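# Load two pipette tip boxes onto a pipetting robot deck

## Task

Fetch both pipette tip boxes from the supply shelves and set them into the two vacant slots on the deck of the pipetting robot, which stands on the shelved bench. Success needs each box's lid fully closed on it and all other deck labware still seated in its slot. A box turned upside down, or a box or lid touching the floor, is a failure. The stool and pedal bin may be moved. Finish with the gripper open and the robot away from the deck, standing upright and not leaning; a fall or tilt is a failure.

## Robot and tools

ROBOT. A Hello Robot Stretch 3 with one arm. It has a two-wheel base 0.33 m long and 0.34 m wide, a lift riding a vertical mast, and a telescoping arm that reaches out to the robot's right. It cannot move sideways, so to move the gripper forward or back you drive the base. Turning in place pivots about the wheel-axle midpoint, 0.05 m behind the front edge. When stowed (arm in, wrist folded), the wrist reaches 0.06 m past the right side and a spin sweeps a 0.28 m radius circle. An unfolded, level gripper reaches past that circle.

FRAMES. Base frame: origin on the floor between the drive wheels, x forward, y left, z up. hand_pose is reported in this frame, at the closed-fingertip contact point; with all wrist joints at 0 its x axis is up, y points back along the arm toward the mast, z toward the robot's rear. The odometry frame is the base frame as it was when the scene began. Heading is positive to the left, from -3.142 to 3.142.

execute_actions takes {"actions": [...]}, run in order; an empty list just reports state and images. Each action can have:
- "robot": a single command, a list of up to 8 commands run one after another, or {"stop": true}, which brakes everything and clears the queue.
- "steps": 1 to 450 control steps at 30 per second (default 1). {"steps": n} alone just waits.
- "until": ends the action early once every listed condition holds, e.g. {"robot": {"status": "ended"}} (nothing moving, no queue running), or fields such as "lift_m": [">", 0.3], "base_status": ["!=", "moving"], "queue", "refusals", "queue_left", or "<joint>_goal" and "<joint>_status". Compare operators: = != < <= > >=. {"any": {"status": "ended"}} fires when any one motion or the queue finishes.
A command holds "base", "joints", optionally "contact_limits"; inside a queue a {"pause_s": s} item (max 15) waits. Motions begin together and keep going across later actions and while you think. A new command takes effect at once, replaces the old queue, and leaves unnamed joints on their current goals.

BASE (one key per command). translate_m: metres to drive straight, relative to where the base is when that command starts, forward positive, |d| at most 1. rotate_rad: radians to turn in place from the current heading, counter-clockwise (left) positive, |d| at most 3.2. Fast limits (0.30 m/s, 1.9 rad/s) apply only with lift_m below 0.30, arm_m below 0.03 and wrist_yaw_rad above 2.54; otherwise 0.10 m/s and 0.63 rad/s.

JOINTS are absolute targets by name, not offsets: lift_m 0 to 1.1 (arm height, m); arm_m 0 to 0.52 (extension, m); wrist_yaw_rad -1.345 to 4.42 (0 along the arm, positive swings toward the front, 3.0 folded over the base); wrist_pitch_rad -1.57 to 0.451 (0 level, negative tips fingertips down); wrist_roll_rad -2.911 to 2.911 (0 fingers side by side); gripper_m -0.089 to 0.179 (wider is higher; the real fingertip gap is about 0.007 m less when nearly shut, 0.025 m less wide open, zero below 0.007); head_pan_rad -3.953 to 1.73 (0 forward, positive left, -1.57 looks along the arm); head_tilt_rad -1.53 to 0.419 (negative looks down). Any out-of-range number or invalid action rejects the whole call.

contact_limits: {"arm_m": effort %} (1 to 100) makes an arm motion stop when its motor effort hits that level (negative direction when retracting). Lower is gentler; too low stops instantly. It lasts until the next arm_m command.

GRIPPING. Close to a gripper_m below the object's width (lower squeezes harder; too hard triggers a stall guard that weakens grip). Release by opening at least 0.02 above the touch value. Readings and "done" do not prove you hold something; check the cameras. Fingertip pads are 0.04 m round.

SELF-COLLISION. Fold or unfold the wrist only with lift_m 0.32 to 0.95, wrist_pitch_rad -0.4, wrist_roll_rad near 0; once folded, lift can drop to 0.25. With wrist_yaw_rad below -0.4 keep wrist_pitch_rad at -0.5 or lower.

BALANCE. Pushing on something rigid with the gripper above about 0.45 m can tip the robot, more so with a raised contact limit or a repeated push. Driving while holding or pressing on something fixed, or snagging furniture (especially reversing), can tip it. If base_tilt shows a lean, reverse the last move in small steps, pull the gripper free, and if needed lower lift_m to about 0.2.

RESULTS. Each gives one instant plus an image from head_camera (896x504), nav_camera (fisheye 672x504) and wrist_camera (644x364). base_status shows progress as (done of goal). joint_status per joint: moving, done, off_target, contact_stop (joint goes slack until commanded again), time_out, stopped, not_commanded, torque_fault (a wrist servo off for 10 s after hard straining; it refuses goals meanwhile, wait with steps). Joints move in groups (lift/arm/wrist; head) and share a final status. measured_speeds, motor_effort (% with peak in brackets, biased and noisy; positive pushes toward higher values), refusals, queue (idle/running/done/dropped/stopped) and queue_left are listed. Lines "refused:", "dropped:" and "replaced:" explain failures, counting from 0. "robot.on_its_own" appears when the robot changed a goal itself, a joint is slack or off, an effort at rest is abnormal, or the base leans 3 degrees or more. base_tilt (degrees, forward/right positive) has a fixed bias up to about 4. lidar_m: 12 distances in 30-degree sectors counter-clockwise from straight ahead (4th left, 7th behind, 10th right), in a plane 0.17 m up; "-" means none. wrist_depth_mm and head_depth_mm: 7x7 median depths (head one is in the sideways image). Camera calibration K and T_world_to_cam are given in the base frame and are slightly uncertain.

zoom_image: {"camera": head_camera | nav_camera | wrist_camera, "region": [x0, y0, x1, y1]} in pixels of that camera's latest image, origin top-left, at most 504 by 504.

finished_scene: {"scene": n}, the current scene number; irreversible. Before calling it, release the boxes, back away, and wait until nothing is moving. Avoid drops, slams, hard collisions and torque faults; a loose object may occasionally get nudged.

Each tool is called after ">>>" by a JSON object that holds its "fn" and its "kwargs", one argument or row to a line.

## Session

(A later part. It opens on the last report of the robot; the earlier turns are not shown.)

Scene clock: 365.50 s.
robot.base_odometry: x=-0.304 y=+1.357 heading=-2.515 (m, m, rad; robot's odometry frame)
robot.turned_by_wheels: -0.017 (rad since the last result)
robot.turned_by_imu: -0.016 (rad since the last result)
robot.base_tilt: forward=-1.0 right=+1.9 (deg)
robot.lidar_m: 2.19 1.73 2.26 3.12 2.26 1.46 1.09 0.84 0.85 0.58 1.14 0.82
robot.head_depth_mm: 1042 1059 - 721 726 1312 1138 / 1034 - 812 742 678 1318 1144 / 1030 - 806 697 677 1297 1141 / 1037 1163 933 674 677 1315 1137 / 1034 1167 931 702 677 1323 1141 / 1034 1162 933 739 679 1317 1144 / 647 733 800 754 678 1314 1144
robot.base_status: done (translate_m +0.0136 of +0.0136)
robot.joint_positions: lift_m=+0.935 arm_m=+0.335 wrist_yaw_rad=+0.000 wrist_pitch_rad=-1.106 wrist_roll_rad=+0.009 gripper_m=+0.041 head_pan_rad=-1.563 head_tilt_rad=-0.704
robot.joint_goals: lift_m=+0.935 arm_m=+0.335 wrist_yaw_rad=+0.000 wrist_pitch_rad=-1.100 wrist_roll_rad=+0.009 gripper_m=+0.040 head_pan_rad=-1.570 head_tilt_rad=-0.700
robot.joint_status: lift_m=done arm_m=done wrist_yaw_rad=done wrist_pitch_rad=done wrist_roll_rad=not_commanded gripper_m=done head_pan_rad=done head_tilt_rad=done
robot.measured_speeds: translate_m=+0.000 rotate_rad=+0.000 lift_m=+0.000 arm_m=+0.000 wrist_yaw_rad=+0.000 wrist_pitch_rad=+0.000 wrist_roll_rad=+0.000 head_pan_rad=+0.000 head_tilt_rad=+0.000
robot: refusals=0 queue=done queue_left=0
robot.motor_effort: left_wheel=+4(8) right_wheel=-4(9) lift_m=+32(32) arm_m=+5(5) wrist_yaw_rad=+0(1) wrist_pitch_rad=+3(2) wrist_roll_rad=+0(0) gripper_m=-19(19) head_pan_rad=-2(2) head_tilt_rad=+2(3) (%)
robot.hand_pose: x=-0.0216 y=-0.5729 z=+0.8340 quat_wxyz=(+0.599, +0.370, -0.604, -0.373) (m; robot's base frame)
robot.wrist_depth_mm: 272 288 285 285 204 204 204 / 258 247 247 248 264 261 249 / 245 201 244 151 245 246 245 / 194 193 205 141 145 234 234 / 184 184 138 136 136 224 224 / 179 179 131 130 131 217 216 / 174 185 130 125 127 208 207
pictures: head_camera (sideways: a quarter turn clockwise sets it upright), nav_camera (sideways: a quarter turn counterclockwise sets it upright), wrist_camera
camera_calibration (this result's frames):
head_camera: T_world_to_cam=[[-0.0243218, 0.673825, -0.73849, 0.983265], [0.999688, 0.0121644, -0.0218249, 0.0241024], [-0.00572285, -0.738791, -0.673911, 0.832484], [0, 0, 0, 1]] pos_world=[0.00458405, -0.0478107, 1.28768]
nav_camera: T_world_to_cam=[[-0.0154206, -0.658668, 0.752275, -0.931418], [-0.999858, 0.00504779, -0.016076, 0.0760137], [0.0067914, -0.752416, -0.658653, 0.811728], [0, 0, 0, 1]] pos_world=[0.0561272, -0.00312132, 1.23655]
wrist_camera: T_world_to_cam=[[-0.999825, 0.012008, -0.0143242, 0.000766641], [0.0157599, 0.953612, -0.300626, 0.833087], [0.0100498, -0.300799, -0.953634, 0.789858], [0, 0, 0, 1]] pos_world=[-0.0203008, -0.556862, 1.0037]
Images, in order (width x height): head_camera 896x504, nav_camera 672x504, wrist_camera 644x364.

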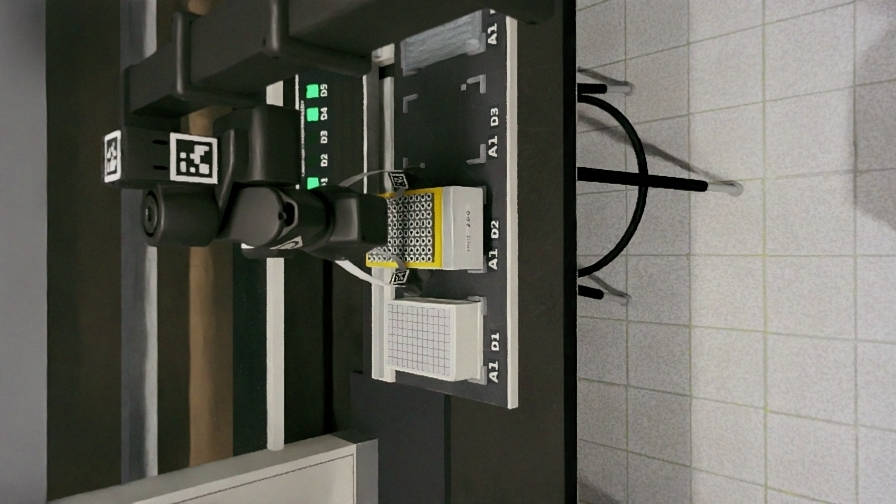

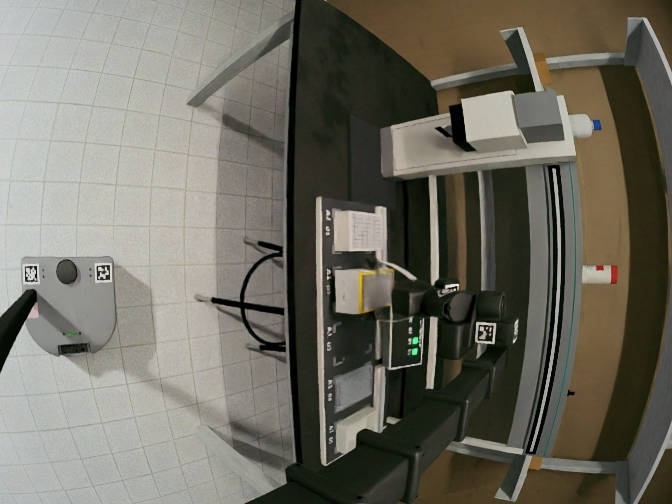

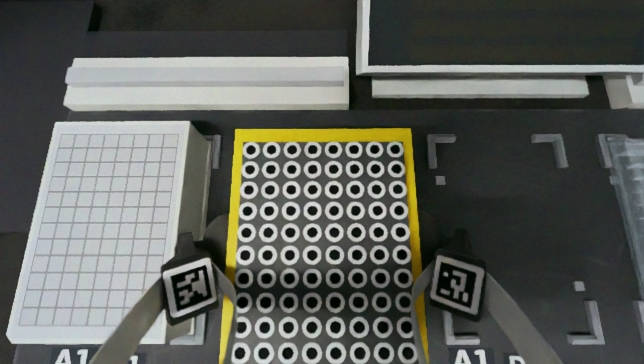

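>>> {"fn": "execute_actions", "kwargs": {
  "actions": [
    {"robot":[{"joints":{"arm_m":0.3635}},{"joints":{"lift_m":0.912}},{"pause_s":0.3}],"steps":450,"until":{"robot":{"status":"ended"}}}
  ]
}}

>>> {"fn": "zoom_image", "kwargs": {
  "camera": "head_camera",
  "region": [280, 60, 540, 400]
}}

Scene clock: 376.87 s.
robot.base_odometry: x=-0.304 y=+1.357 heading=-2.515 (m, m, rad; robot's odometry frame)
robot.turned_by_wheels: +0.000 (rad since the last result)
robot.turned_by_imu: +0.001 (rad since the last result)
robot.base_tilt: forward=-1.1 right=+2.1 (deg)
robot.lidar_m: 2.20 1.73 2.25 3.11 2.25 1.46 1.09 0.84 0.85 0.58 1.15 0.82
robot.head_depth_mm: 1039 1160 - 721 1445 1314 1138 / 1036 - 806 744 678 1307 1145 / 1038 - 812 702 677 1291 1140 / 1038 1152 933 688 677 1312 1135 / 1032 1163 935 701 676 1314 1136 / 1040 1170 936 739 677 1315 1145 / 645 731 798 753 675 1323 1139
robot.base_status: done (translate_m +0.0136 of +0.0136)
robot.joint_positions: lift_m=+0.912 arm_m=+0.363 wrist_yaw_rad=+0.000 wrist_pitch_rad=-1.106 wrist_roll_rad=+0.009 gripper_m=+0.041 head_pan_rad=-1.563 head_tilt_rad=-0.704
robot.joint_goals: lift_m=+0.912 arm_m=+0.363 wrist_yaw_rad=+0.000 wrist_pitch_rad=-1.100 wrist_roll_rad=+0.009 gripper_m=+0.040 head_pan_rad=-1.570 head_tilt_rad=-0.700
robot.joint_status: lift_m=done arm_m=done wrist_yaw_rad=done wrist_pitch_rad=done wrist_roll_rad=not_commanded gripper_m=done head_pan_rad=done head_tilt_rad=done
robot.measured_speeds: translate_m=+0.000 rotate_rad=+0.000 lift_m=+0.000 arm_m=+0.000 wrist_yaw_rad=+0.000 wrist_pitch_rad=+0.000 wrist_roll_rad=+0.000 head_pan_rad=+0.000 head_tilt_rad=+0.000
robot: refusals=0 queue=done queue_left=0
robot.motor_effort: left_wheel=+4(4) right_wheel=-3(3) lift_m=+31(32) arm_m=+5(5) wrist_yaw_rad=-1(0) wrist_pitch_rad=+2(2) wrist_roll_rad=+0(0) gripper_m=-19(19) head_pan_rad=-2(2) head_tilt_rad=+2(2) (%)
robot.hand_pose: x=-0.0216 y=-0.6014 z=+0.8111 quat_wxyz=(+0.599, +0.370, -0.604, -0.373) (m; robot's base frame)
robot.wrist_depth_mm: 249 259 259 259 172 172 173 / 227 227 226 226 179 178 178 / 220 220 218 150 232 231 231 / 169 170 203 139 144 211 210 / 162 164 137 135 136 203 202 / 155 155 130 130 131 196 194 / 150 157 131 126 128 187 187
pictures: head_camera (sideways: a quarter turn clockwise sets it upright), nav_camera (sideways: a quarter turn counterclockwise sets it upright), wrist_camera
camera_calibration (this result's frames):
head_camera: T_world_to_cam=[[-0.0243217, 0.673825, -0.73849, 0.983265], [0.999688, 0.0121643, -0.0218249, 0.0241024], [-0.00572293, -0.738791, -0.673911, 0.832484], [0, 0, 0, 1]] pos_world=[0.00458404, -0.0478107, 1.28768]
nav_camera: T_world_to_cam=[[-0.0154206, -0.658668, 0.752275, -0.931418], [-0.999858, 0.0050479, -0.016076, 0.0760137], [0.00679131, -0.752416, -0.658653, 0.811728], [0, 0, 0, 1]] pos_world=[0.0561272, -0.00312133, 1.23655]
wrist_camera: T_world_to_cam=[[-0.999825, 0.0120095, -0.014324, 0.00078043], [0.0157612, 0.953615, -0.300615, 0.853348], [0.0100494, -0.300788, -0.953638, 0.759392], [0, 0, 0, 1]] pos_world=[-0.0203009, -0.585359, 0.980725]
Images, in order (width x height): head_camera 896x504, nav_camera 672x504, wrist_camera 644x364.

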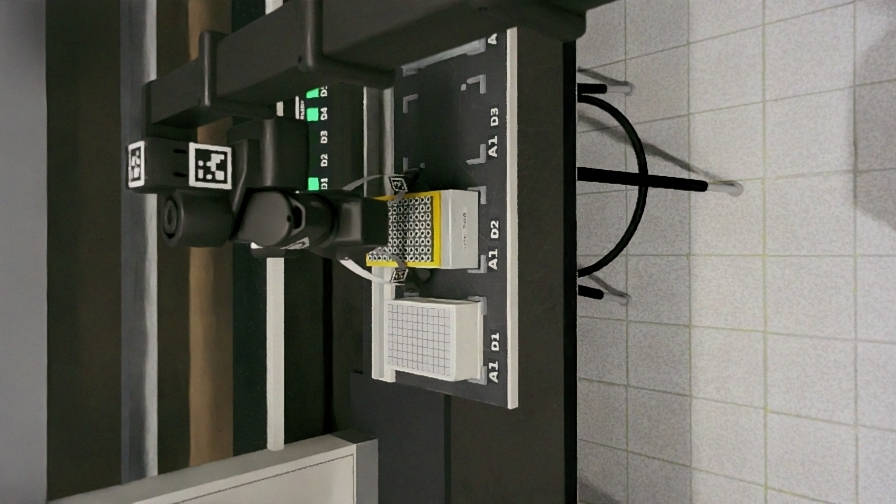

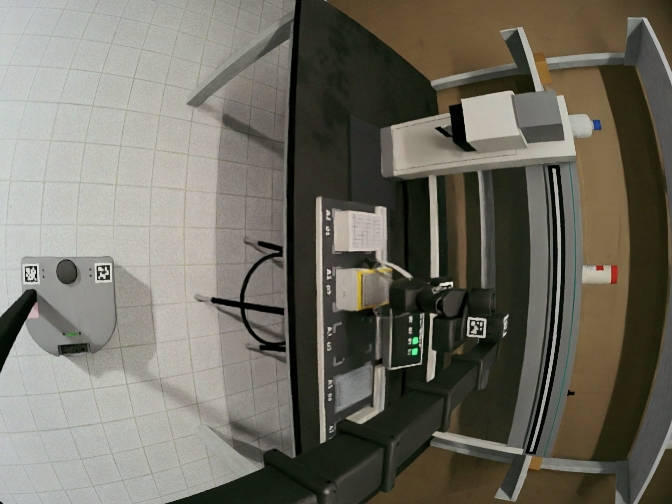

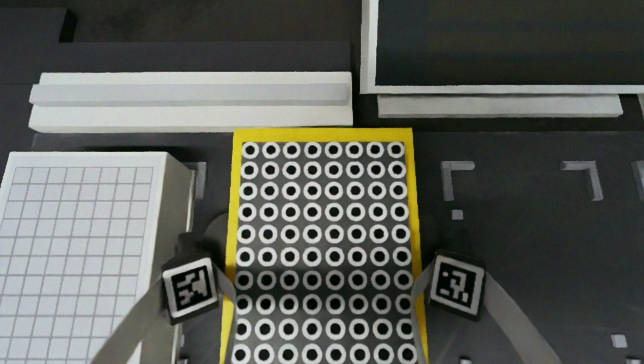

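Region (280, 60, 540, 400) of head_camera's 896x504 image, scaled by 1.482, with more detail than that image has; it fills the left 385 columns of this view, and the rest is white.

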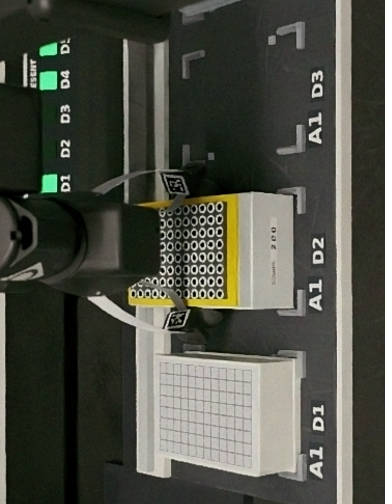

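>>> {"fn": "execute_actions", "kwargs": {
  "actions": [
    {"robot":[{"joints":{"lift_m":0.917}},{"joints":{"arm_m":0.3595}},{"joints":{"lift_m":0.909}},{"pause_s":0.3}],"steps":450,"until":{"robot":{"status":"ended"}}}
  ]
}}

>>> {"fn": "zoom_image", "kwargs": {
  "camera": "head_camera",
  "region": [300, 120, 520, 320]
}}

Scene clock: 382.10 s.
robot.base_odometry: x=-0.304 y=+1.357 heading=-2.515 (m, m, rad; robot's odometry frame)
robot.turned_by_wheels: +0.000 (rad since the last result)
robot.turned_by_imu: +0.001 (rad since the last result)
robot.base_tilt: forward=-1.0 right=+1.8 (deg)
robot.lidar_m: 2.20 1.73 2.26 3.10 2.26 1.46 1.09 0.84 0.85 0.58 1.15 0.82
robot.head_depth_mm: 1039 1162 - 698 1432 1314 1144 / 1037 1048 810 742 678 1310 1138 / 1040 - 810 700 678 1278 1146 / 1040 1154 932 685 676 1310 1141 / 1040 1160 938 698 677 1312 1146 / 1034 1167 935 740 678 1307 1142 / 645 730 798 753 680 1320 1139
robot.base_status: done (translate_m +0.0136 of +0.0136)
robot.joint_positions: lift_m=+0.909 arm_m=+0.360 wrist_yaw_rad=+0.000 wrist_pitch_rad=-1.108 wrist_roll_rad=+0.009 gripper_m=+0.041 head_pan_rad=-1.563 head_tilt_rad=-0.704
robot.joint_goals: lift_m=+0.909 arm_m=+0.359 wrist_yaw_rad=+0.000 wrist_pitch_rad=-1.100 wrist_roll_rad=+0.009 gripper_m=+0.040 head_pan_rad=-1.570 head_tilt_rad=-0.700
robot.joint_status: lift_m=done arm_m=done wrist_yaw_rad=done wrist_pitch_rad=done wrist_roll_rad=not_commanded gripper_m=done head_pan_rad=done head_tilt_rad=done
robot.measured_speeds: translate_m=+0.000 rotate_rad=+0.000 lift_m=+0.000 arm_m=+0.000 wrist_yaw_rad=+0.000 wrist_pitch_rad=+0.000 wrist_roll_rad=+0.000 head_pan_rad=+0.000 head_tilt_rad=+0.000
robot: refusals=0 queue=done queue_left=0
robot.motor_effort: left_wheel=+4(4) right_wheel=-3(3) lift_m=+27(44) arm_m=-5(8) wrist_yaw_rad=+0(0) wrist_pitch_rad=+2(3) wrist_roll_rad=+0(0) gripper_m=-19(19) head_pan_rad=-3(2) head_tilt_rad=+2(3) (%)
robot.hand_pose: x=-0.0216 y=-0.5977 z=+0.8081 quat_wxyz=(+0.599, +0.370, -0.604, -0.374) (m; robot's base frame)
robot.wrist_depth_mm: 241 254 255 256 172 172 171 / 218 217 216 218 178 179 178 / 218 216 216 149 220 219 218 / 166 169 200 140 143 209 207 / 160 161 136 134 136 199 200 / 153 154 130 129 130 192 191 / 147 158 130 125 127 185 184
pictures: head_camera (sideways: a quarter turn clockwise sets it upright), nav_camera (sideways: a quarter turn counterclockwise sets it upright), wrist_camera
camera_calibration (this result's frames):
head_camera: T_world_to_cam=[[-0.0243218, 0.673825, -0.73849, 0.983265], [0.999688, 0.0121645, -0.0218249, 0.0241024], [-0.00572285, -0.738791, -0.673911, 0.832484], [0, 0, 0, 1]] pos_world=[0.00458405, -0.0478107, 1.28768]
nav_camera: T_world_to_cam=[[-0.0154206, -0.658668, 0.752275, -0.931417], [-0.999858, 0.00504779, -0.016076, 0.0760137], [0.0067914, -0.752416, -0.658653, 0.811728], [0, 0, 0, 1]] pos_world=[0.0561272, -0.00312131, 1.23655]
wrist_camera: T_world_to_cam=[[-0.999825, 0.0120299, -0.0143062, 0.000690893], [0.0157607, 0.954052, -0.299228, 0.84805], [0.0100492, -0.299401, -0.954074, 0.758844], [0, 0, 0, 1]] pos_world=[-0.0203009, -0.581893, 0.977763]
Images, in order (width x height): head_camera 896x504, nav_camera 672x504, wrist_camera 644x364.

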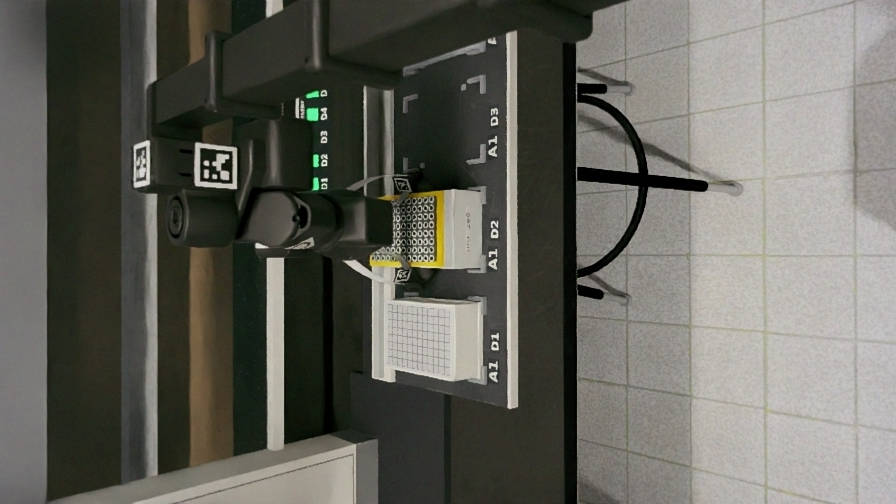

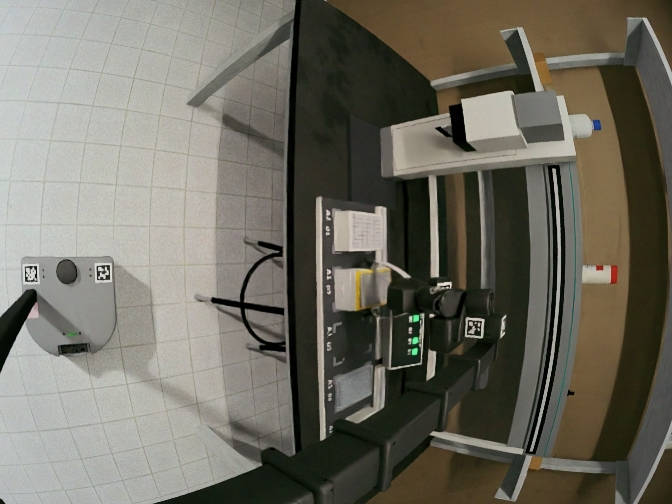

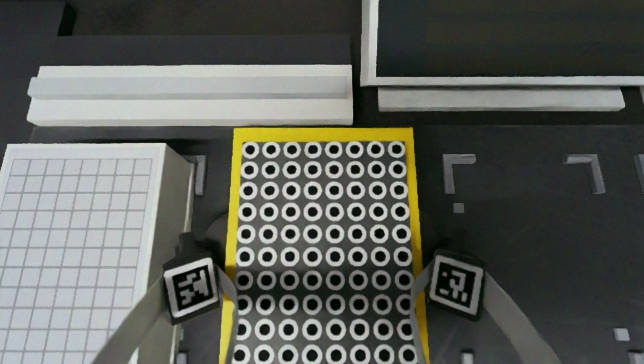

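Region (300, 120, 520, 320) of head_camera's 896x504 image, scaled by 2.291, with more detail than that image has; it fills the top 458 rows of this view, and the rest is white.

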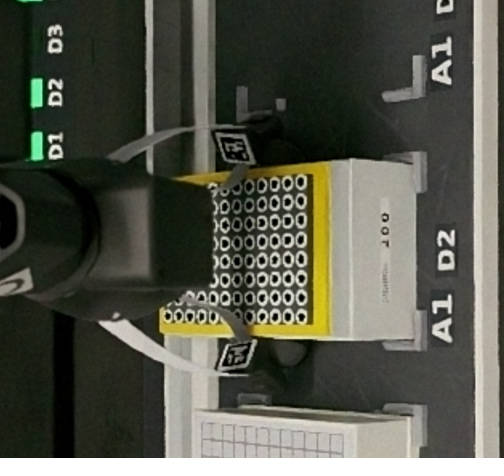

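>>> {"fn": "execute_actions", "kwargs": {
  "actions": [
    {"robot":[{"joints":{"gripper_m":0.122}},{"joints":{"lift_m":0.97}},{"joints":{"arm_m":0.0}},{"base":{"rotate_rad":-0.418},"joints":{"lift_m":0.68,"gripper_m":0.15}},{"base":{"translate_m":-0.769},"joints":{"head_tilt_rad":-0.85}},{"base":{"rotate_rad":-1.138}},{"joints":{"wrist_pitch_rad":-0.6,"lift_m":0.63,"arm_m":0.05}}],"steps":450,"until":{"robot":{"status":"ended"}}},
    {"steps":450,"until":{"robot":{"status":"ended"}}}
  ]
}}

Scene clock: 421.50 s.
robot.base_odometry: x=+0.448 y=+1.517 heading=+2.213 (m, m, rad; robot's odometry frame)
robot.turned_by_wheels: -1.556 (rad since the last result)
robot.turned_by_imu: -1.564 (rad since the last result)
robot.base_tilt: forward=-1.0 right=+1.9 (deg)
robot.lidar_m: 0.77 1.05 1.59 2.33 2.39 2.88 2.81 0.78 0.83 0.66 0.42 1.25
robot.head_depth_mm: 564 548 459 958 840 1202 1120 / 679 548 458 958 832 - - / 692 550 458 961 852 - 1127 / 691 550 459 899 858 1205 1121 / 678 550 458 960 835 1182 1111 / 657 552 456 708 792 1217 1109 / 477 476 455 546 1417 1245 1110
robot.base_status: done (rotate_rad -1.1378 of -1.1380)
robot.joint_positions: lift_m=+0.630 arm_m=+0.050 wrist_yaw_rad=+0.000 wrist_pitch_rad=-0.620 wrist_roll_rad=+0.009 gripper_m=+0.150 head_pan_rad=-1.563 head_tilt_rad=-0.839
robot.joint_goals: lift_m=+0.630 arm_m=+0.050 wrist_yaw_rad=+0.000 wrist_pitch_rad=-0.600 wrist_roll_rad=+0.009 gripper_m=+0.150 head_pan_rad=-1.570 head_tilt_rad=-0.850
robot.joint_status: lift_m=done arm_m=done wrist_yaw_rad=done wrist_pitch_rad=done wrist_roll_rad=not_commanded gripper_m=done head_pan_rad=done head_tilt_rad=done
robot.measured_speeds: translate_m=+0.000 rotate_rad=+0.000 lift_m=+0.000 arm_m=+0.000 wrist_yaw_rad=+0.000 wrist_pitch_rad=+0.000 wrist_roll_rad=+0.000 head_pan_rad=+0.000 head_tilt_rad=+0.000
robot: refusals=0 queue=done queue_left=0
robot.motor_effort: left_wheel=+4(10) right_wheel=-4(9) lift_m=+31(46) arm_m=+5(4) wrist_yaw_rad=+0(1) wrist_pitch_rad=+6(6) wrist_roll_rad=+0(0) gripper_m=+0(92) head_pan_rad=-1(2) head_tilt_rad=-3(15) (%)
robot.hand_pose: x=-0.0215 y=-0.3892 z=+0.6005 quat_wxyz=(+0.671, +0.215, -0.676, -0.217) (m; robot's base frame)
robot.wrist_depth_mm: 233 333 497 497 488 491 497 / 232 332 377 291 411 405 399 / 230 318 327 313 330 330 330 / 231 287 287 287 286 284 283 / 233 256 248 250 249 253 245 / 220 - 221 222 219 - 218 / 251 303 501 613 606 605 602
pictures: head_camera (sideways: a quarter turn clockwise sets it upright), nav_camera (sideways: a quarter turn counterclockwise sets it upright), wrist_camera
camera_calibration (this result's frames):
head_camera: T_world_to_cam=[[-0.025018, 0.766913, -0.641263, 0.856569], [0.999666, 0.0150375, -0.0210166, 0.0230464], [-0.00647486, -0.641575, -0.767033, 0.953597], [0, 0, 0, 1]] pos_world=[0.00456532, -0.0454568, 1.28121]
nav_camera: T_world_to_cam=[[-0.0147089, -0.753747, 0.657, -0.80726], [-0.999873, 0.00710962, -0.0142287, 0.0736062], [0.00605379, -0.657126, -0.753756, 0.935423], [0, 0, 0, 1]] pos_world=[0.0560601, 0.00569765, 1.2365]
wrist_camera: T_world_to_cam=[[-0.999828, 0.00345625, -0.0182044, -0.00570471], [0.0153842, 0.702443, -0.711574, 0.736736], [0.0103281, -0.711732, -0.702375, 0.311586], [0, 0, 0, 1]] pos_world=[-0.0202559, -0.29573, 0.742989]
Images, in order (width x height): head_camera 896x504, nav_camera 672x504, wrist_camera 644x364.

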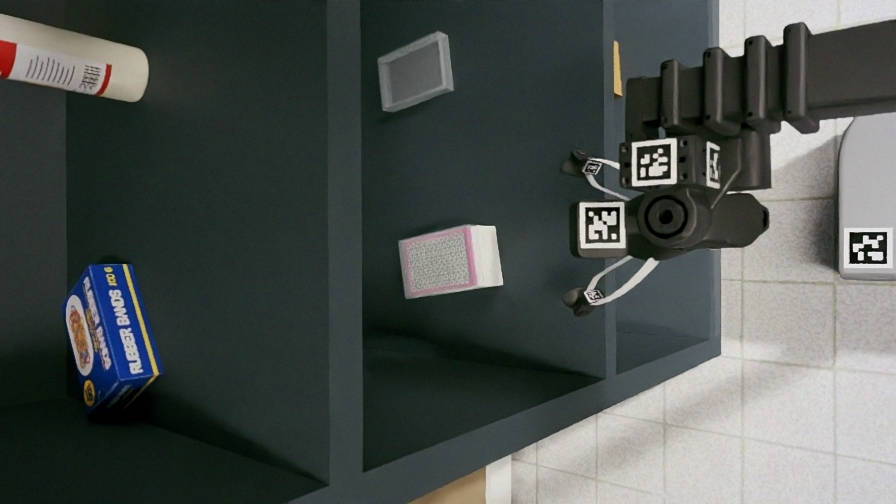

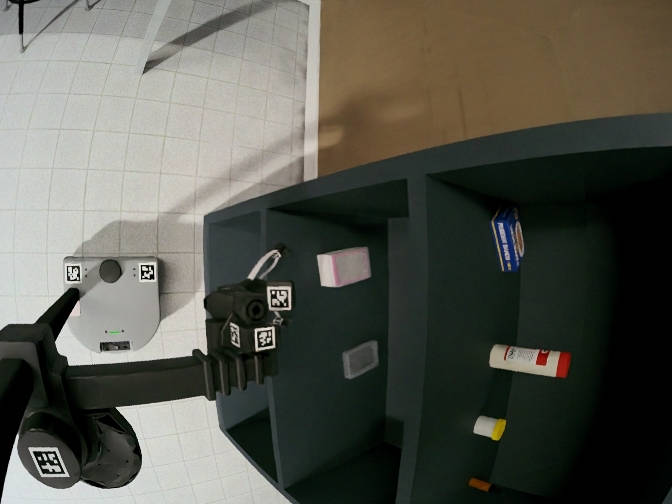

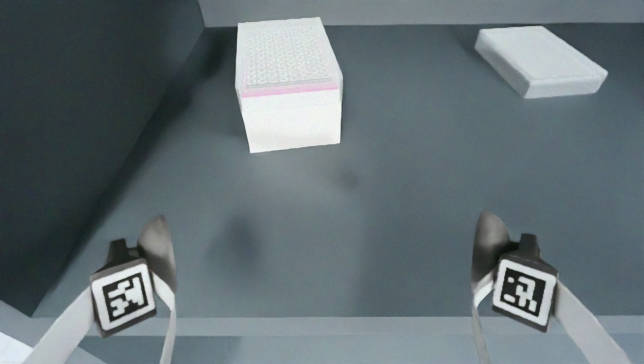

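>>> {"fn": "execute_actions", "kwargs": {
  "actions": [
    {"robot":[{"base":{"translate_m":0.0116},"joints":{"wrist_yaw_rad":0.15,"gripper_m":0.165,"lift_m":0.632}},{"joints":{"arm_m":0.28}}],"steps":450,"until":{"robot":{"status":"ended"}}}
  ]
}}

Scene clock: 439.03 s.
robot.base_odometry: x=+0.441 y=+1.526 heading=+2.213 (m, m, rad; robot's odometry frame)
robot.turned_by_wheels: +0.000 (rad since the last result)
robot.turned_by_imu: +0.001 (rad since the last result)
robot.base_tilt: forward=-1.1 right=+1.9 (deg)
robot.lidar_m: 0.76 1.04 1.59 2.33 2.40 2.89 2.83 0.79 0.69 0.61 0.41 1.25
robot.head_depth_mm: 547 550 459 956 843 1209 1110 / 690 549 459 984 - - - / 689 551 459 - 839 1204 1134 / 692 549 457 898 839 1202 1132 / 675 551 457 949 839 1188 1096 / 608 550 456 658 812 1236 1112 / 443 441 443 585 1417 1246 1107
robot.base_status: done (translate_m +0.0116 of +0.0116)
robot.joint_positions: lift_m=+0.632 arm_m=+0.280 wrist_yaw_rad=+0.149 wrist_pitch_rad=-0.619 wrist_roll_rad=+0.009 gripper_m=+0.165 head_pan_rad=-1.563 head_tilt_rad=-0.839
robot.joint_goals: lift_m=+0.632 arm_m=+0.280 wrist_yaw_rad=+0.150 wrist_pitch_rad=-0.600 wrist_roll_rad=+0.009 gripper_m=+0.165 head_pan_rad=-1.570 head_tilt_rad=-0.850
robot.joint_status: lift_m=done arm_m=done wrist_yaw_rad=done wrist_pitch_rad=done wrist_roll_rad=not_commanded gripper_m=done head_pan_rad=done head_tilt_rad=done
robot.measured_speeds: translate_m=+0.000 rotate_rad=+0.000 lift_m=+0.000 arm_m=+0.000 wrist_yaw_rad=+0.000 wrist_pitch_rad=+0.000 wrist_roll_rad=+0.000 head_pan_rad=+0.000 head_tilt_rad=+0.000
robot: refusals=0 queue=done queue_left=0
robot.motor_effort: left_wheel=+4(9) right_wheel=-4(6) lift_m=+43(45) arm_m=+5(4) wrist_yaw_rad=+0(3) wrist_pitch_rad=+6(6) wrist_roll_rad=+0(0) gripper_m=+0(71) head_pan_rad=-3(2) head_tilt_rad=-3(4) (%)
robot.hand_pose: x=+0.0074 y=-0.6172 z=+0.6022 quat_wxyz=(+0.685, +0.264, -0.658, -0.166) (m; robot's base frame)
robot.wrist_depth_mm: 174 227 309 303 293 277 268 / 177 233 342 338 322 310 296 / 181 239 333 340 335 332 321 / 183 244 288 287 286 285 284 / 186 242 244 173 243 255 249 / 185 222 213 154 211 218 219 / - 200 191 138 143 199 196
pictures: head_camera (sideways: a quarter turn clockwise sets it upright), nav_camera (sideways: a quarter turn counterclockwise sets it upright), wrist_camera
camera_calibration (this result's frames):
head_camera: T_world_to_cam=[[-0.025018, 0.766944, -0.641226, 0.856521], [0.999666, 0.0150382, -0.0210162, 0.023046], [-0.00647537, -0.641538, -0.767064, 0.953638], [0, 0, 0, 1]] pos_world=[0.0045653, -0.0454558, 1.28121]
nav_camera: T_world_to_cam=[[-0.014709, -0.753779, 0.656963, -0.807212], [-0.999873, 0.00711067, -0.0142279, 0.0736053], [0.00605328, -0.657089, -0.753788, 0.935465], [0, 0, 0, 1]] pos_world=[0.0560601, 0.00570081, 1.2365]
wrist_camera: T_world_to_cam=[[-0.989225, -0.145264, -0.0182078, -0.0677981], [-0.0891366, 0.696277, -0.712217, 0.895049], [0.116137, -0.70292, -0.701723, 0.154488], [0, 0, 0, 1]] pos_world=[-0.00522784, -0.524458, 0.744643]
Images, in order (width x height): head_camera 896x504, nav_camera 672x504, wrist_camera 644x364.

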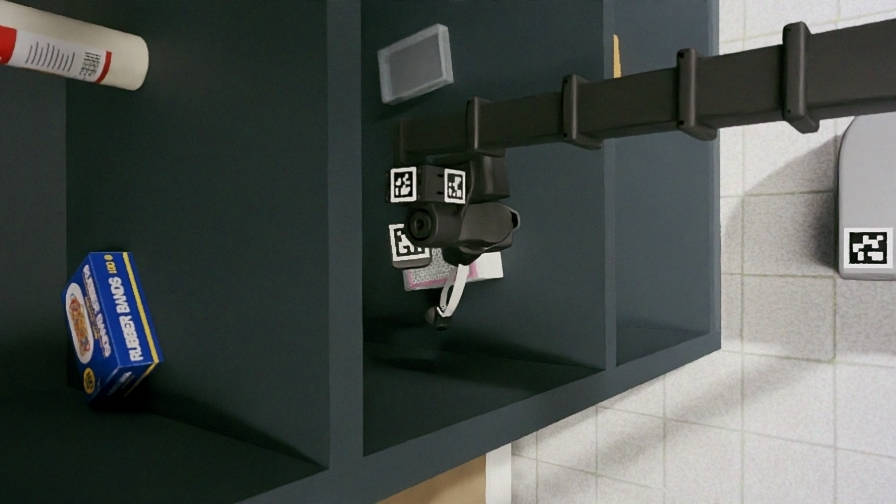

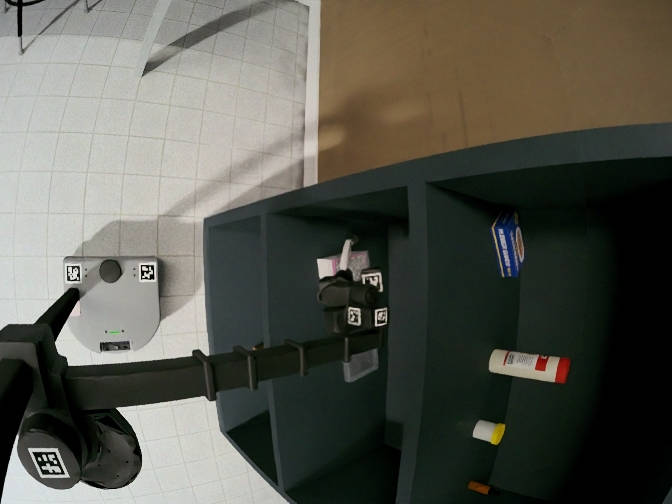

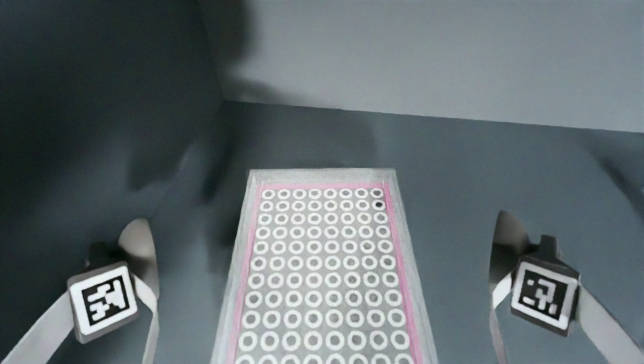

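>>> {"fn": "execute_actions", "kwargs": {
  "actions": [
    {"robot":[{"joints":{"gripper_m":0.055}},{"pause_s":0.3},{"joints":{"lift_m":0.675}}],"steps":450,"until":{"robot":{"status":"ended"}}}
  ]
}}

Scene clock: 444.53 s.
robot.base_odometry: x=+0.441 y=+1.526 heading=+2.213 (m, m, rad; robot's odometry frame)
robot.turned_by_wheels: +0.000 (rad since the last result)
robot.turned_by_imu: +0.001 (rad since the last result)
robot.base_tilt: forward=-1.0 right=+2.1 (deg)
robot.lidar_m: 0.76 1.05 1.58 2.33 2.39 2.90 2.83 0.79 0.69 0.62 0.41 1.25
robot.head_depth_mm: 550 549 459 959 839 1204 - / 691 549 458 986 - 1209 1113 / 691 551 459 907 842 1201 1136 / 687 550 457 899 843 1203 1127 / 676 550 457 948 842 1197 1109 / 607 550 456 658 812 1244 1107 / 443 441 442 585 1421 1239 1104
robot.base_status: done (translate_m +0.0116 of +0.0116)
robot.joint_positions: lift_m=+0.675 arm_m=+0.280 wrist_yaw_rad=+0.149 wrist_pitch_rad=-0.619 wrist_roll_rad=+0.009 gripper_m=+0.056 head_pan_rad=-1.563 head_tilt_rad=-0.839
robot.joint_goals: lift_m=+0.675 arm_m=+0.280 wrist_yaw_rad=+0.150 wrist_pitch_rad=-0.600 wrist_roll_rad=+0.009 gripper_m=+0.055 head_pan_rad=-1.570 head_tilt_rad=-0.850
robot.joint_status: lift_m=done arm_m=done wrist_yaw_rad=done wrist_pitch_rad=done wrist_roll_rad=not_commanded gripper_m=done head_pan_rad=done head_tilt_rad=done
robot.measured_speeds: translate_m=+0.000 rotate_rad=+0.000 lift_m=+0.000 arm_m=+0.000 wrist_yaw_rad=+0.000 wrist_pitch_rad=+0.000 wrist_roll_rad=+0.000 head_pan_rad=+0.000 head_tilt_rad=+0.000
robot: refusals=0 queue=done queue_left=0
robot.motor_effort: left_wheel=+4(4) right_wheel=-4(4) lift_m=+43(44) arm_m=+4(5) wrist_yaw_rad=+0(0) wrist_pitch_rad=+6(6) wrist_roll_rad=+0(0) gripper_m=-15(100) head_pan_rad=-1(3) head_tilt_rad=-3(4) (%)
robot.hand_pose: x=+0.0074 y=-0.6173 z=+0.6453 quat_wxyz=(+0.685, +0.264, -0.658, -0.166) (m; robot's base frame)
robot.wrist_depth_mm: 175 228 311 303 291 280 266 / 177 232 343 334 322 311 298 / 181 238 379 378 366 350 333 / 184 244 344 348 345 345 342 / 187 249 305 225 301 300 298 / 191 233 262 198 255 268 263 / 194 234 234 179 234 239 237
pictures: head_camera (sideways: a quarter turn clockwise sets it upright), nav_camera (sideways: a quarter turn counterclockwise sets it upright), wrist_camera
camera_calibration (this result's frames):
head_camera: T_world_to_cam=[[-0.025018, 0.766944, -0.641226, 0.856521], [0.999666, 0.0150382, -0.0210162, 0.023046], [-0.00647537, -0.641538, -0.767064, 0.953638], [0, 0, 0, 1]] pos_world=[0.0045653, -0.0454558, 1.28121]
nav_camera: T_world_to_cam=[[-0.014709, -0.753779, 0.656963, -0.807212], [-0.999873, 0.00711067, -0.0142279, 0.0736053], [0.00605328, -0.657089, -0.753788, 0.935465], [0, 0, 0, 1]] pos_world=[0.0560601, 0.00570082, 1.2365]
wrist_camera: T_world_to_cam=[[-0.989225, -0.145268, -0.0182083, -0.0670207], [-0.0891224, 0.696175, -0.712319, 0.925725], [0.116154, -0.70302, -0.70162, 0.184509], [0, 0, 0, 1]] pos_world=[-0.00522712, -0.524489, 0.787646]
Images, in order (width x height): head_camera 896x504, nav_camera 672x504, wrist_camera 644x364.

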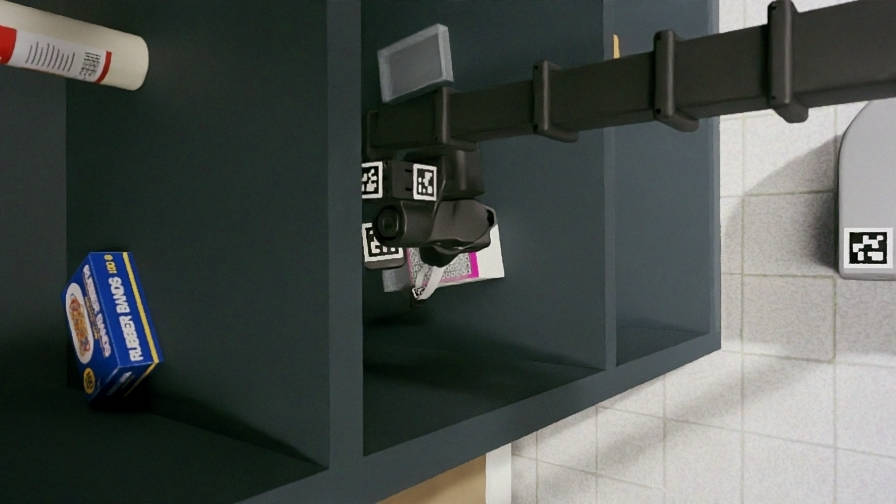

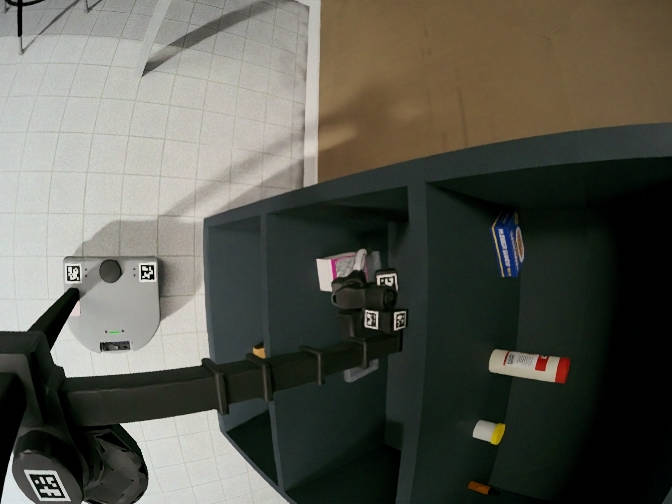

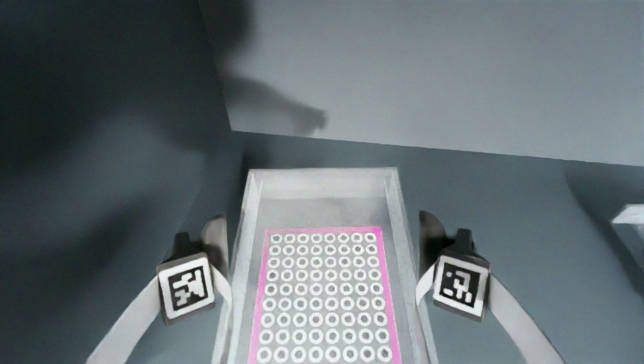

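>>> {"fn": "execute_actions", "kwargs": {
  "actions": [
    {"robot":[{"base":{"translate_m":-0.16},"joints":{"wrist_yaw_rad":0.0,"arm_m":0.196}},{"joints":{"lift_m":0.589}},{"joints":{"gripper_m":0.135}},{"joints":{"lift_m":0.70}},{"base":{"translate_m":0.175},"joints":{"arm_m":0.2,"wrist_pitch_rad":-1.1,"wrist_yaw_rad":0.15,"gripper_m":0.165}},{"joints":{"lift_m":0.674}},{"joints":{"arm_m":0.38}}],"steps":450,"until":{"robot":{"status":"ended"}}},
    {"steps":450,"until":{"robot":{"status":"ended"}}}
  ]
}}

Scene clock: 465.40 s.
robot.base_odometry: x=+0.432 y=+1.538 heading=+2.213 (m, m, rad; robot's odometry frame)
robot.turned_by_wheels: +0.000 (rad since the last result)
robot.turned_by_imu: +0.002 (rad since the last result)
robot.base_tilt: forward=-1.1 right=+1.9 (deg)
robot.lidar_m: 0.75 1.03 1.58 2.33 2.39 2.93 2.84 0.80 0.85 0.55 0.41 1.25
robot.head_depth_mm: 559 549 459 958 844 1197 - / 691 550 457 985 - 1189 1115 / 691 548 456 941 842 1208 1135 / 678 549 458 898 841 1203 1123 / 676 549 458 939 841 1178 1108 / 599 532 456 595 814 1244 1103 / 399 397 441 1354 1432 1250 1108
robot.base_status: done (translate_m +0.1750 of +0.1750)
robot.joint_positions: lift_m=+0.674 arm_m=+0.380 wrist_yaw_rad=+0.149 wrist_pitch_rad=-1.102 wrist_roll_rad=+0.009 gripper_m=+0.165 head_pan_rad=-1.563 head_tilt_rad=-0.839
robot.joint_goals: lift_m=+0.674 arm_m=+0.380 wrist_yaw_rad=+0.150 wrist_pitch_rad=-1.100 wrist_roll_rad=+0.009 gripper_m=+0.165 head_pan_rad=-1.570 head_tilt_rad=-0.850
robot.joint_status: lift_m=done arm_m=done wrist_yaw_rad=done wrist_pitch_rad=done wrist_roll_rad=not_commanded gripper_m=done head_pan_rad=done head_tilt_rad=done
robot.measured_speeds: translate_m=+0.000 rotate_rad=+0.000 lift_m=+0.000 arm_m=+0.000 wrist_yaw_rad=+0.000 wrist_pitch_rad=+0.000 wrist_roll_rad=+0.000 head_pan_rad=+0.000 head_tilt_rad=+0.000
robot: refusals=0 queue=done queue_left=0
robot.motor_effort: left_wheel=+4(9) right_wheel=-4(10) lift_m=+31(45) arm_m=+5(4) wrist_yaw_rad=+1(2) wrist_pitch_rad=+1(5) wrist_roll_rad=+1(0) gripper_m=+1(92) head_pan_rad=-3(1) head_tilt_rad=-4(3) (%)
robot.hand_pose: x=-0.0076 y=-0.6179 z=+0.5735 quat_wxyz=(+0.626, +0.413, -0.576, -0.326) (m; robot's base frame)
robot.wrist_depth_mm: 172 228 247 249 245 246 245 / 177 233 235 233 236 234 234 / 181 222 225 227 225 224 224 / 186 216 212 148 211 214 213 / 190 208 146 142 202 206 205 / 189 197 140 136 142 195 195 / - 190 135 131 135 189 189
pictures: head_camera (sideways: a quarter turn clockwise sets it upright), nav_camera (sideways: a quarter turn counterclockwise sets it upright), wrist_camera
camera_calibration (this result's frames):
head_camera: T_world_to_cam=[[-0.0250182, 0.766961, -0.641206, 0.856495], [0.999666, 0.0150389, -0.021016, 0.0230457], [-0.00647545, -0.641517, -0.767081, 0.95366], [0, 0, 0, 1]] pos_world=[0.0045653, -0.0454553, 1.28121]
nav_camera: T_world_to_cam=[[-0.0147088, -0.753796, 0.656943, -0.807187], [-0.999873, 0.00711093, -0.0142276, 0.0736048], [0.00605321, -0.65707, -0.753806, 0.935487], [0, 0, 0, 1]] pos_world=[0.05606, 0.00570253, 1.2365]
wrist_camera: T_world_to_cam=[[-0.990525, -0.136581, -0.0143778, -0.0801384], [-0.125749, 0.944055, -0.304871, 0.792955], [0.0552132, -0.300175, -0.952285, 0.527656], [0, 0, 0, 1]] pos_world=[-0.00879971, -0.60115, 0.743076]
Images, in order (width x height): head_camera 896x504, nav_camera 672x504, wrist_camera 644x364.

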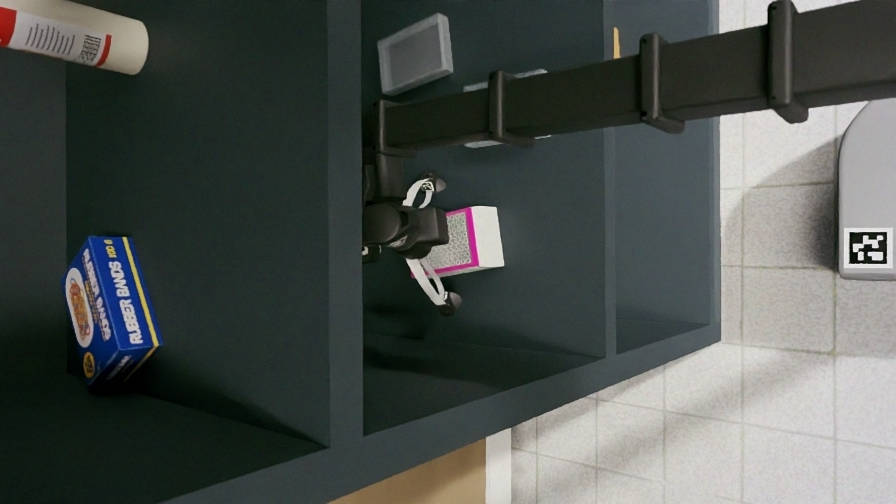

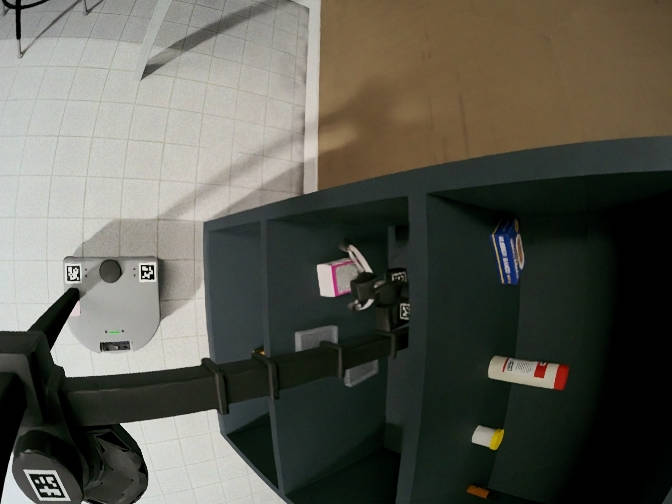

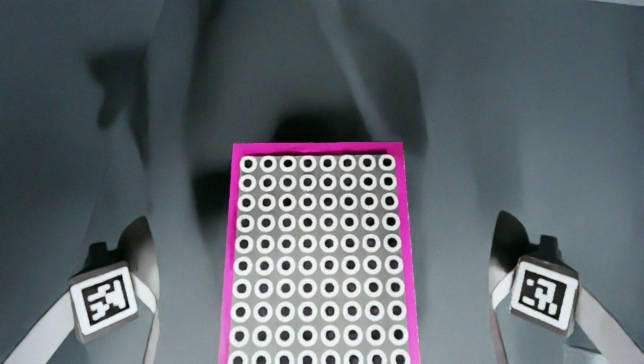

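>>> {"fn": "execute_actions", "kwargs": {
  "actions": [
    {"robot":[{"base":{"translate_m":0.003},"joints":{"arm_m":0.374,"lift_m":0.671}},{"joints":{"gripper_m":0.04}},{"pause_s":0.3},{"joints":{"lift_m":0.69}},{"joints":{"arm_m":0.0}}],"steps":450,"until":{"robot":{"status":"ended"}}}
  ]
}}

Scene clock: 478.67 s.
robot.base_odometry: x=+0.431 y=+1.541 heading=+2.213 (m, m, rad; robot's odometry frame)
robot.turned_by_wheels: +0.000 (rad since the last result)
robot.turned_by_imu: +0.001 (rad since the last result)
robot.base_tilt: forward=-0.9 right=+2.0 (deg)
robot.lidar_m: 0.74 1.03 1.57 2.34 2.40 2.92 2.85 0.80 0.85 0.54 0.40 1.25
robot.head_depth_mm: 562 548 459 960 840 1210 - / 693 551 459 960 841 - - / 693 551 458 967 842 - - / 679 551 458 957 842 642 1111 / 677 549 458 934 829 1191 1105 / 589 531 456 583 815 1248 1108 / 388 388 442 1349 1427 1248 1111
robot.base_status: done (translate_m +0.0030 of +0.0030)
robot.joint_positions: lift_m=+0.690 arm_m=+0.000 wrist_yaw_rad=+0.150 wrist_pitch_rad=-1.107 wrist_roll_rad=+0.009 gripper_m=+0.041 head_pan_rad=-1.563 head_tilt_rad=-0.839
robot.joint_goals: lift_m=+0.690 arm_m=+0.000 wrist_yaw_rad=+0.150 wrist_pitch_rad=-1.100 wrist_roll_rad=+0.009 gripper_m=+0.040 head_pan_rad=-1.570 head_tilt_rad=-0.850
robot.joint_status: lift_m=done arm_m=done wrist_yaw_rad=done wrist_pitch_rad=done wrist_roll_rad=not_commanded gripper_m=done head_pan_rad=done head_tilt_rad=done
robot.measured_speeds: translate_m=+0.000 rotate_rad=+0.000 lift_m=+0.000 arm_m=+0.000 wrist_yaw_rad=+0.000 wrist_pitch_rad=+0.000 wrist_roll_rad=+0.000 head_pan_rad=+0.000 head_tilt_rad=+0.000
robot: refusals=0 queue=done queue_left=0
robot.motor_effort: left_wheel=+4(9) right_wheel=-3(4) lift_m=+45(46) arm_m=-6(7) wrist_yaw_rad=-1(1) wrist_pitch_rad=+3(2) wrist_roll_rad=+0(0) gripper_m=-19(100) head_pan_rad=-2(2) head_tilt_rad=-3(5) (%)
robot.hand_pose: x=-0.0077 y=-0.2375 z=+0.5885 quat_wxyz=(+0.625, +0.414, -0.574, -0.328) (m; robot's base frame)
robot.wrist_depth_mm: 895 258 267 266 267 266 265 / 843 846 326 276 259 256 253 / 822 828 457 722 738 704 716 / 802 784 781 141 682 699 698 / 762 767 138 136 137 722 678 / 724 710 132 131 132 721 713 / 676 699 131 126 128 698 688
pictures: head_camera (sideways: a quarter turn clockwise sets it upright), nav_camera (sideways: a quarter turn counterclockwise sets it upright), wrist_camera
camera_calibration (this result's frames):
head_camera: T_world_to_cam=[[-0.0250184, 0.766967, -0.641199, 0.856486], [0.999666, 0.0150393, -0.0210159, 0.0230456], [-0.00647535, -0.64151, -0.767087, 0.953667], [0, 0, 0, 1]] pos_world=[0.00456531, -0.0454551, 1.28121]
nav_camera: T_world_to_cam=[[-0.0147085, -0.753802, 0.656937, -0.807178], [-0.999874, 0.00711082, -0.0142274, 0.0736046], [0.00605331, -0.657063, -0.753812, 0.935495], [0, 0, 0, 1]] pos_world=[0.05606, 0.00570314, 1.2365]
wrist_camera: T_world_to_cam=[[-0.990363, -0.137753, -0.0143191, -0.0283269], [-0.127152, 0.94536, -0.300211, 0.435905], [0.0548916, -0.295498, -0.953765, 0.658162], [0, 0, 0, 1]] pos_world=[-0.00875513, -0.221504, 0.75819]
Images, in order (width x height): head_camera 896x504, nav_camera 672x504, wrist_camera 644x364.

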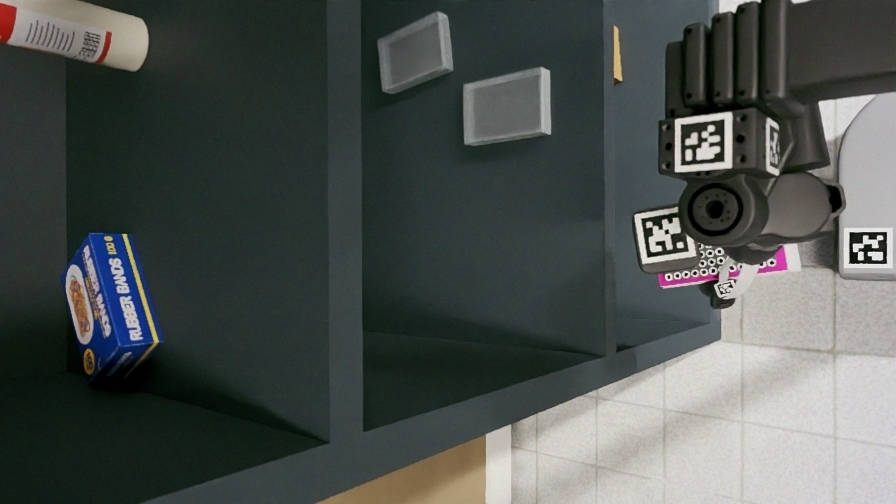

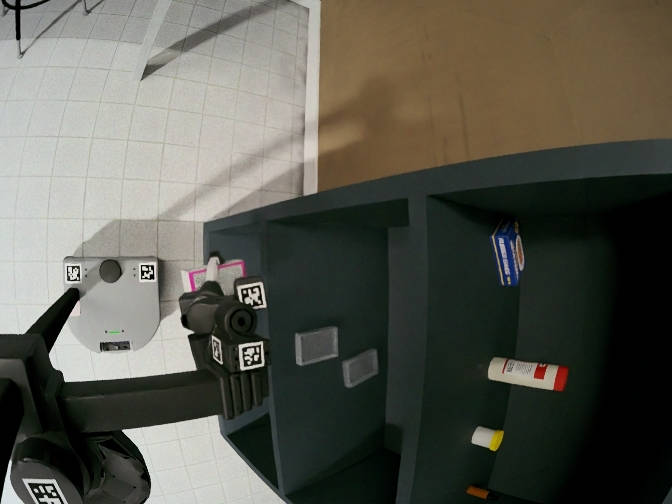

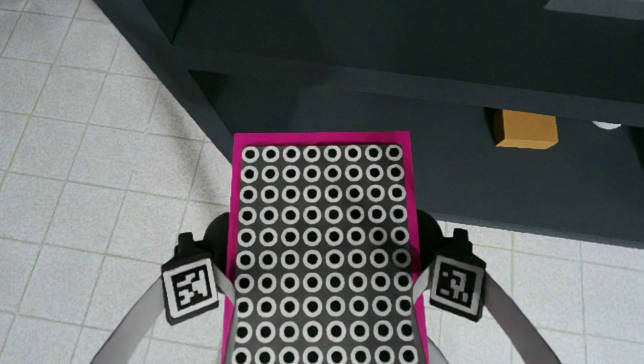

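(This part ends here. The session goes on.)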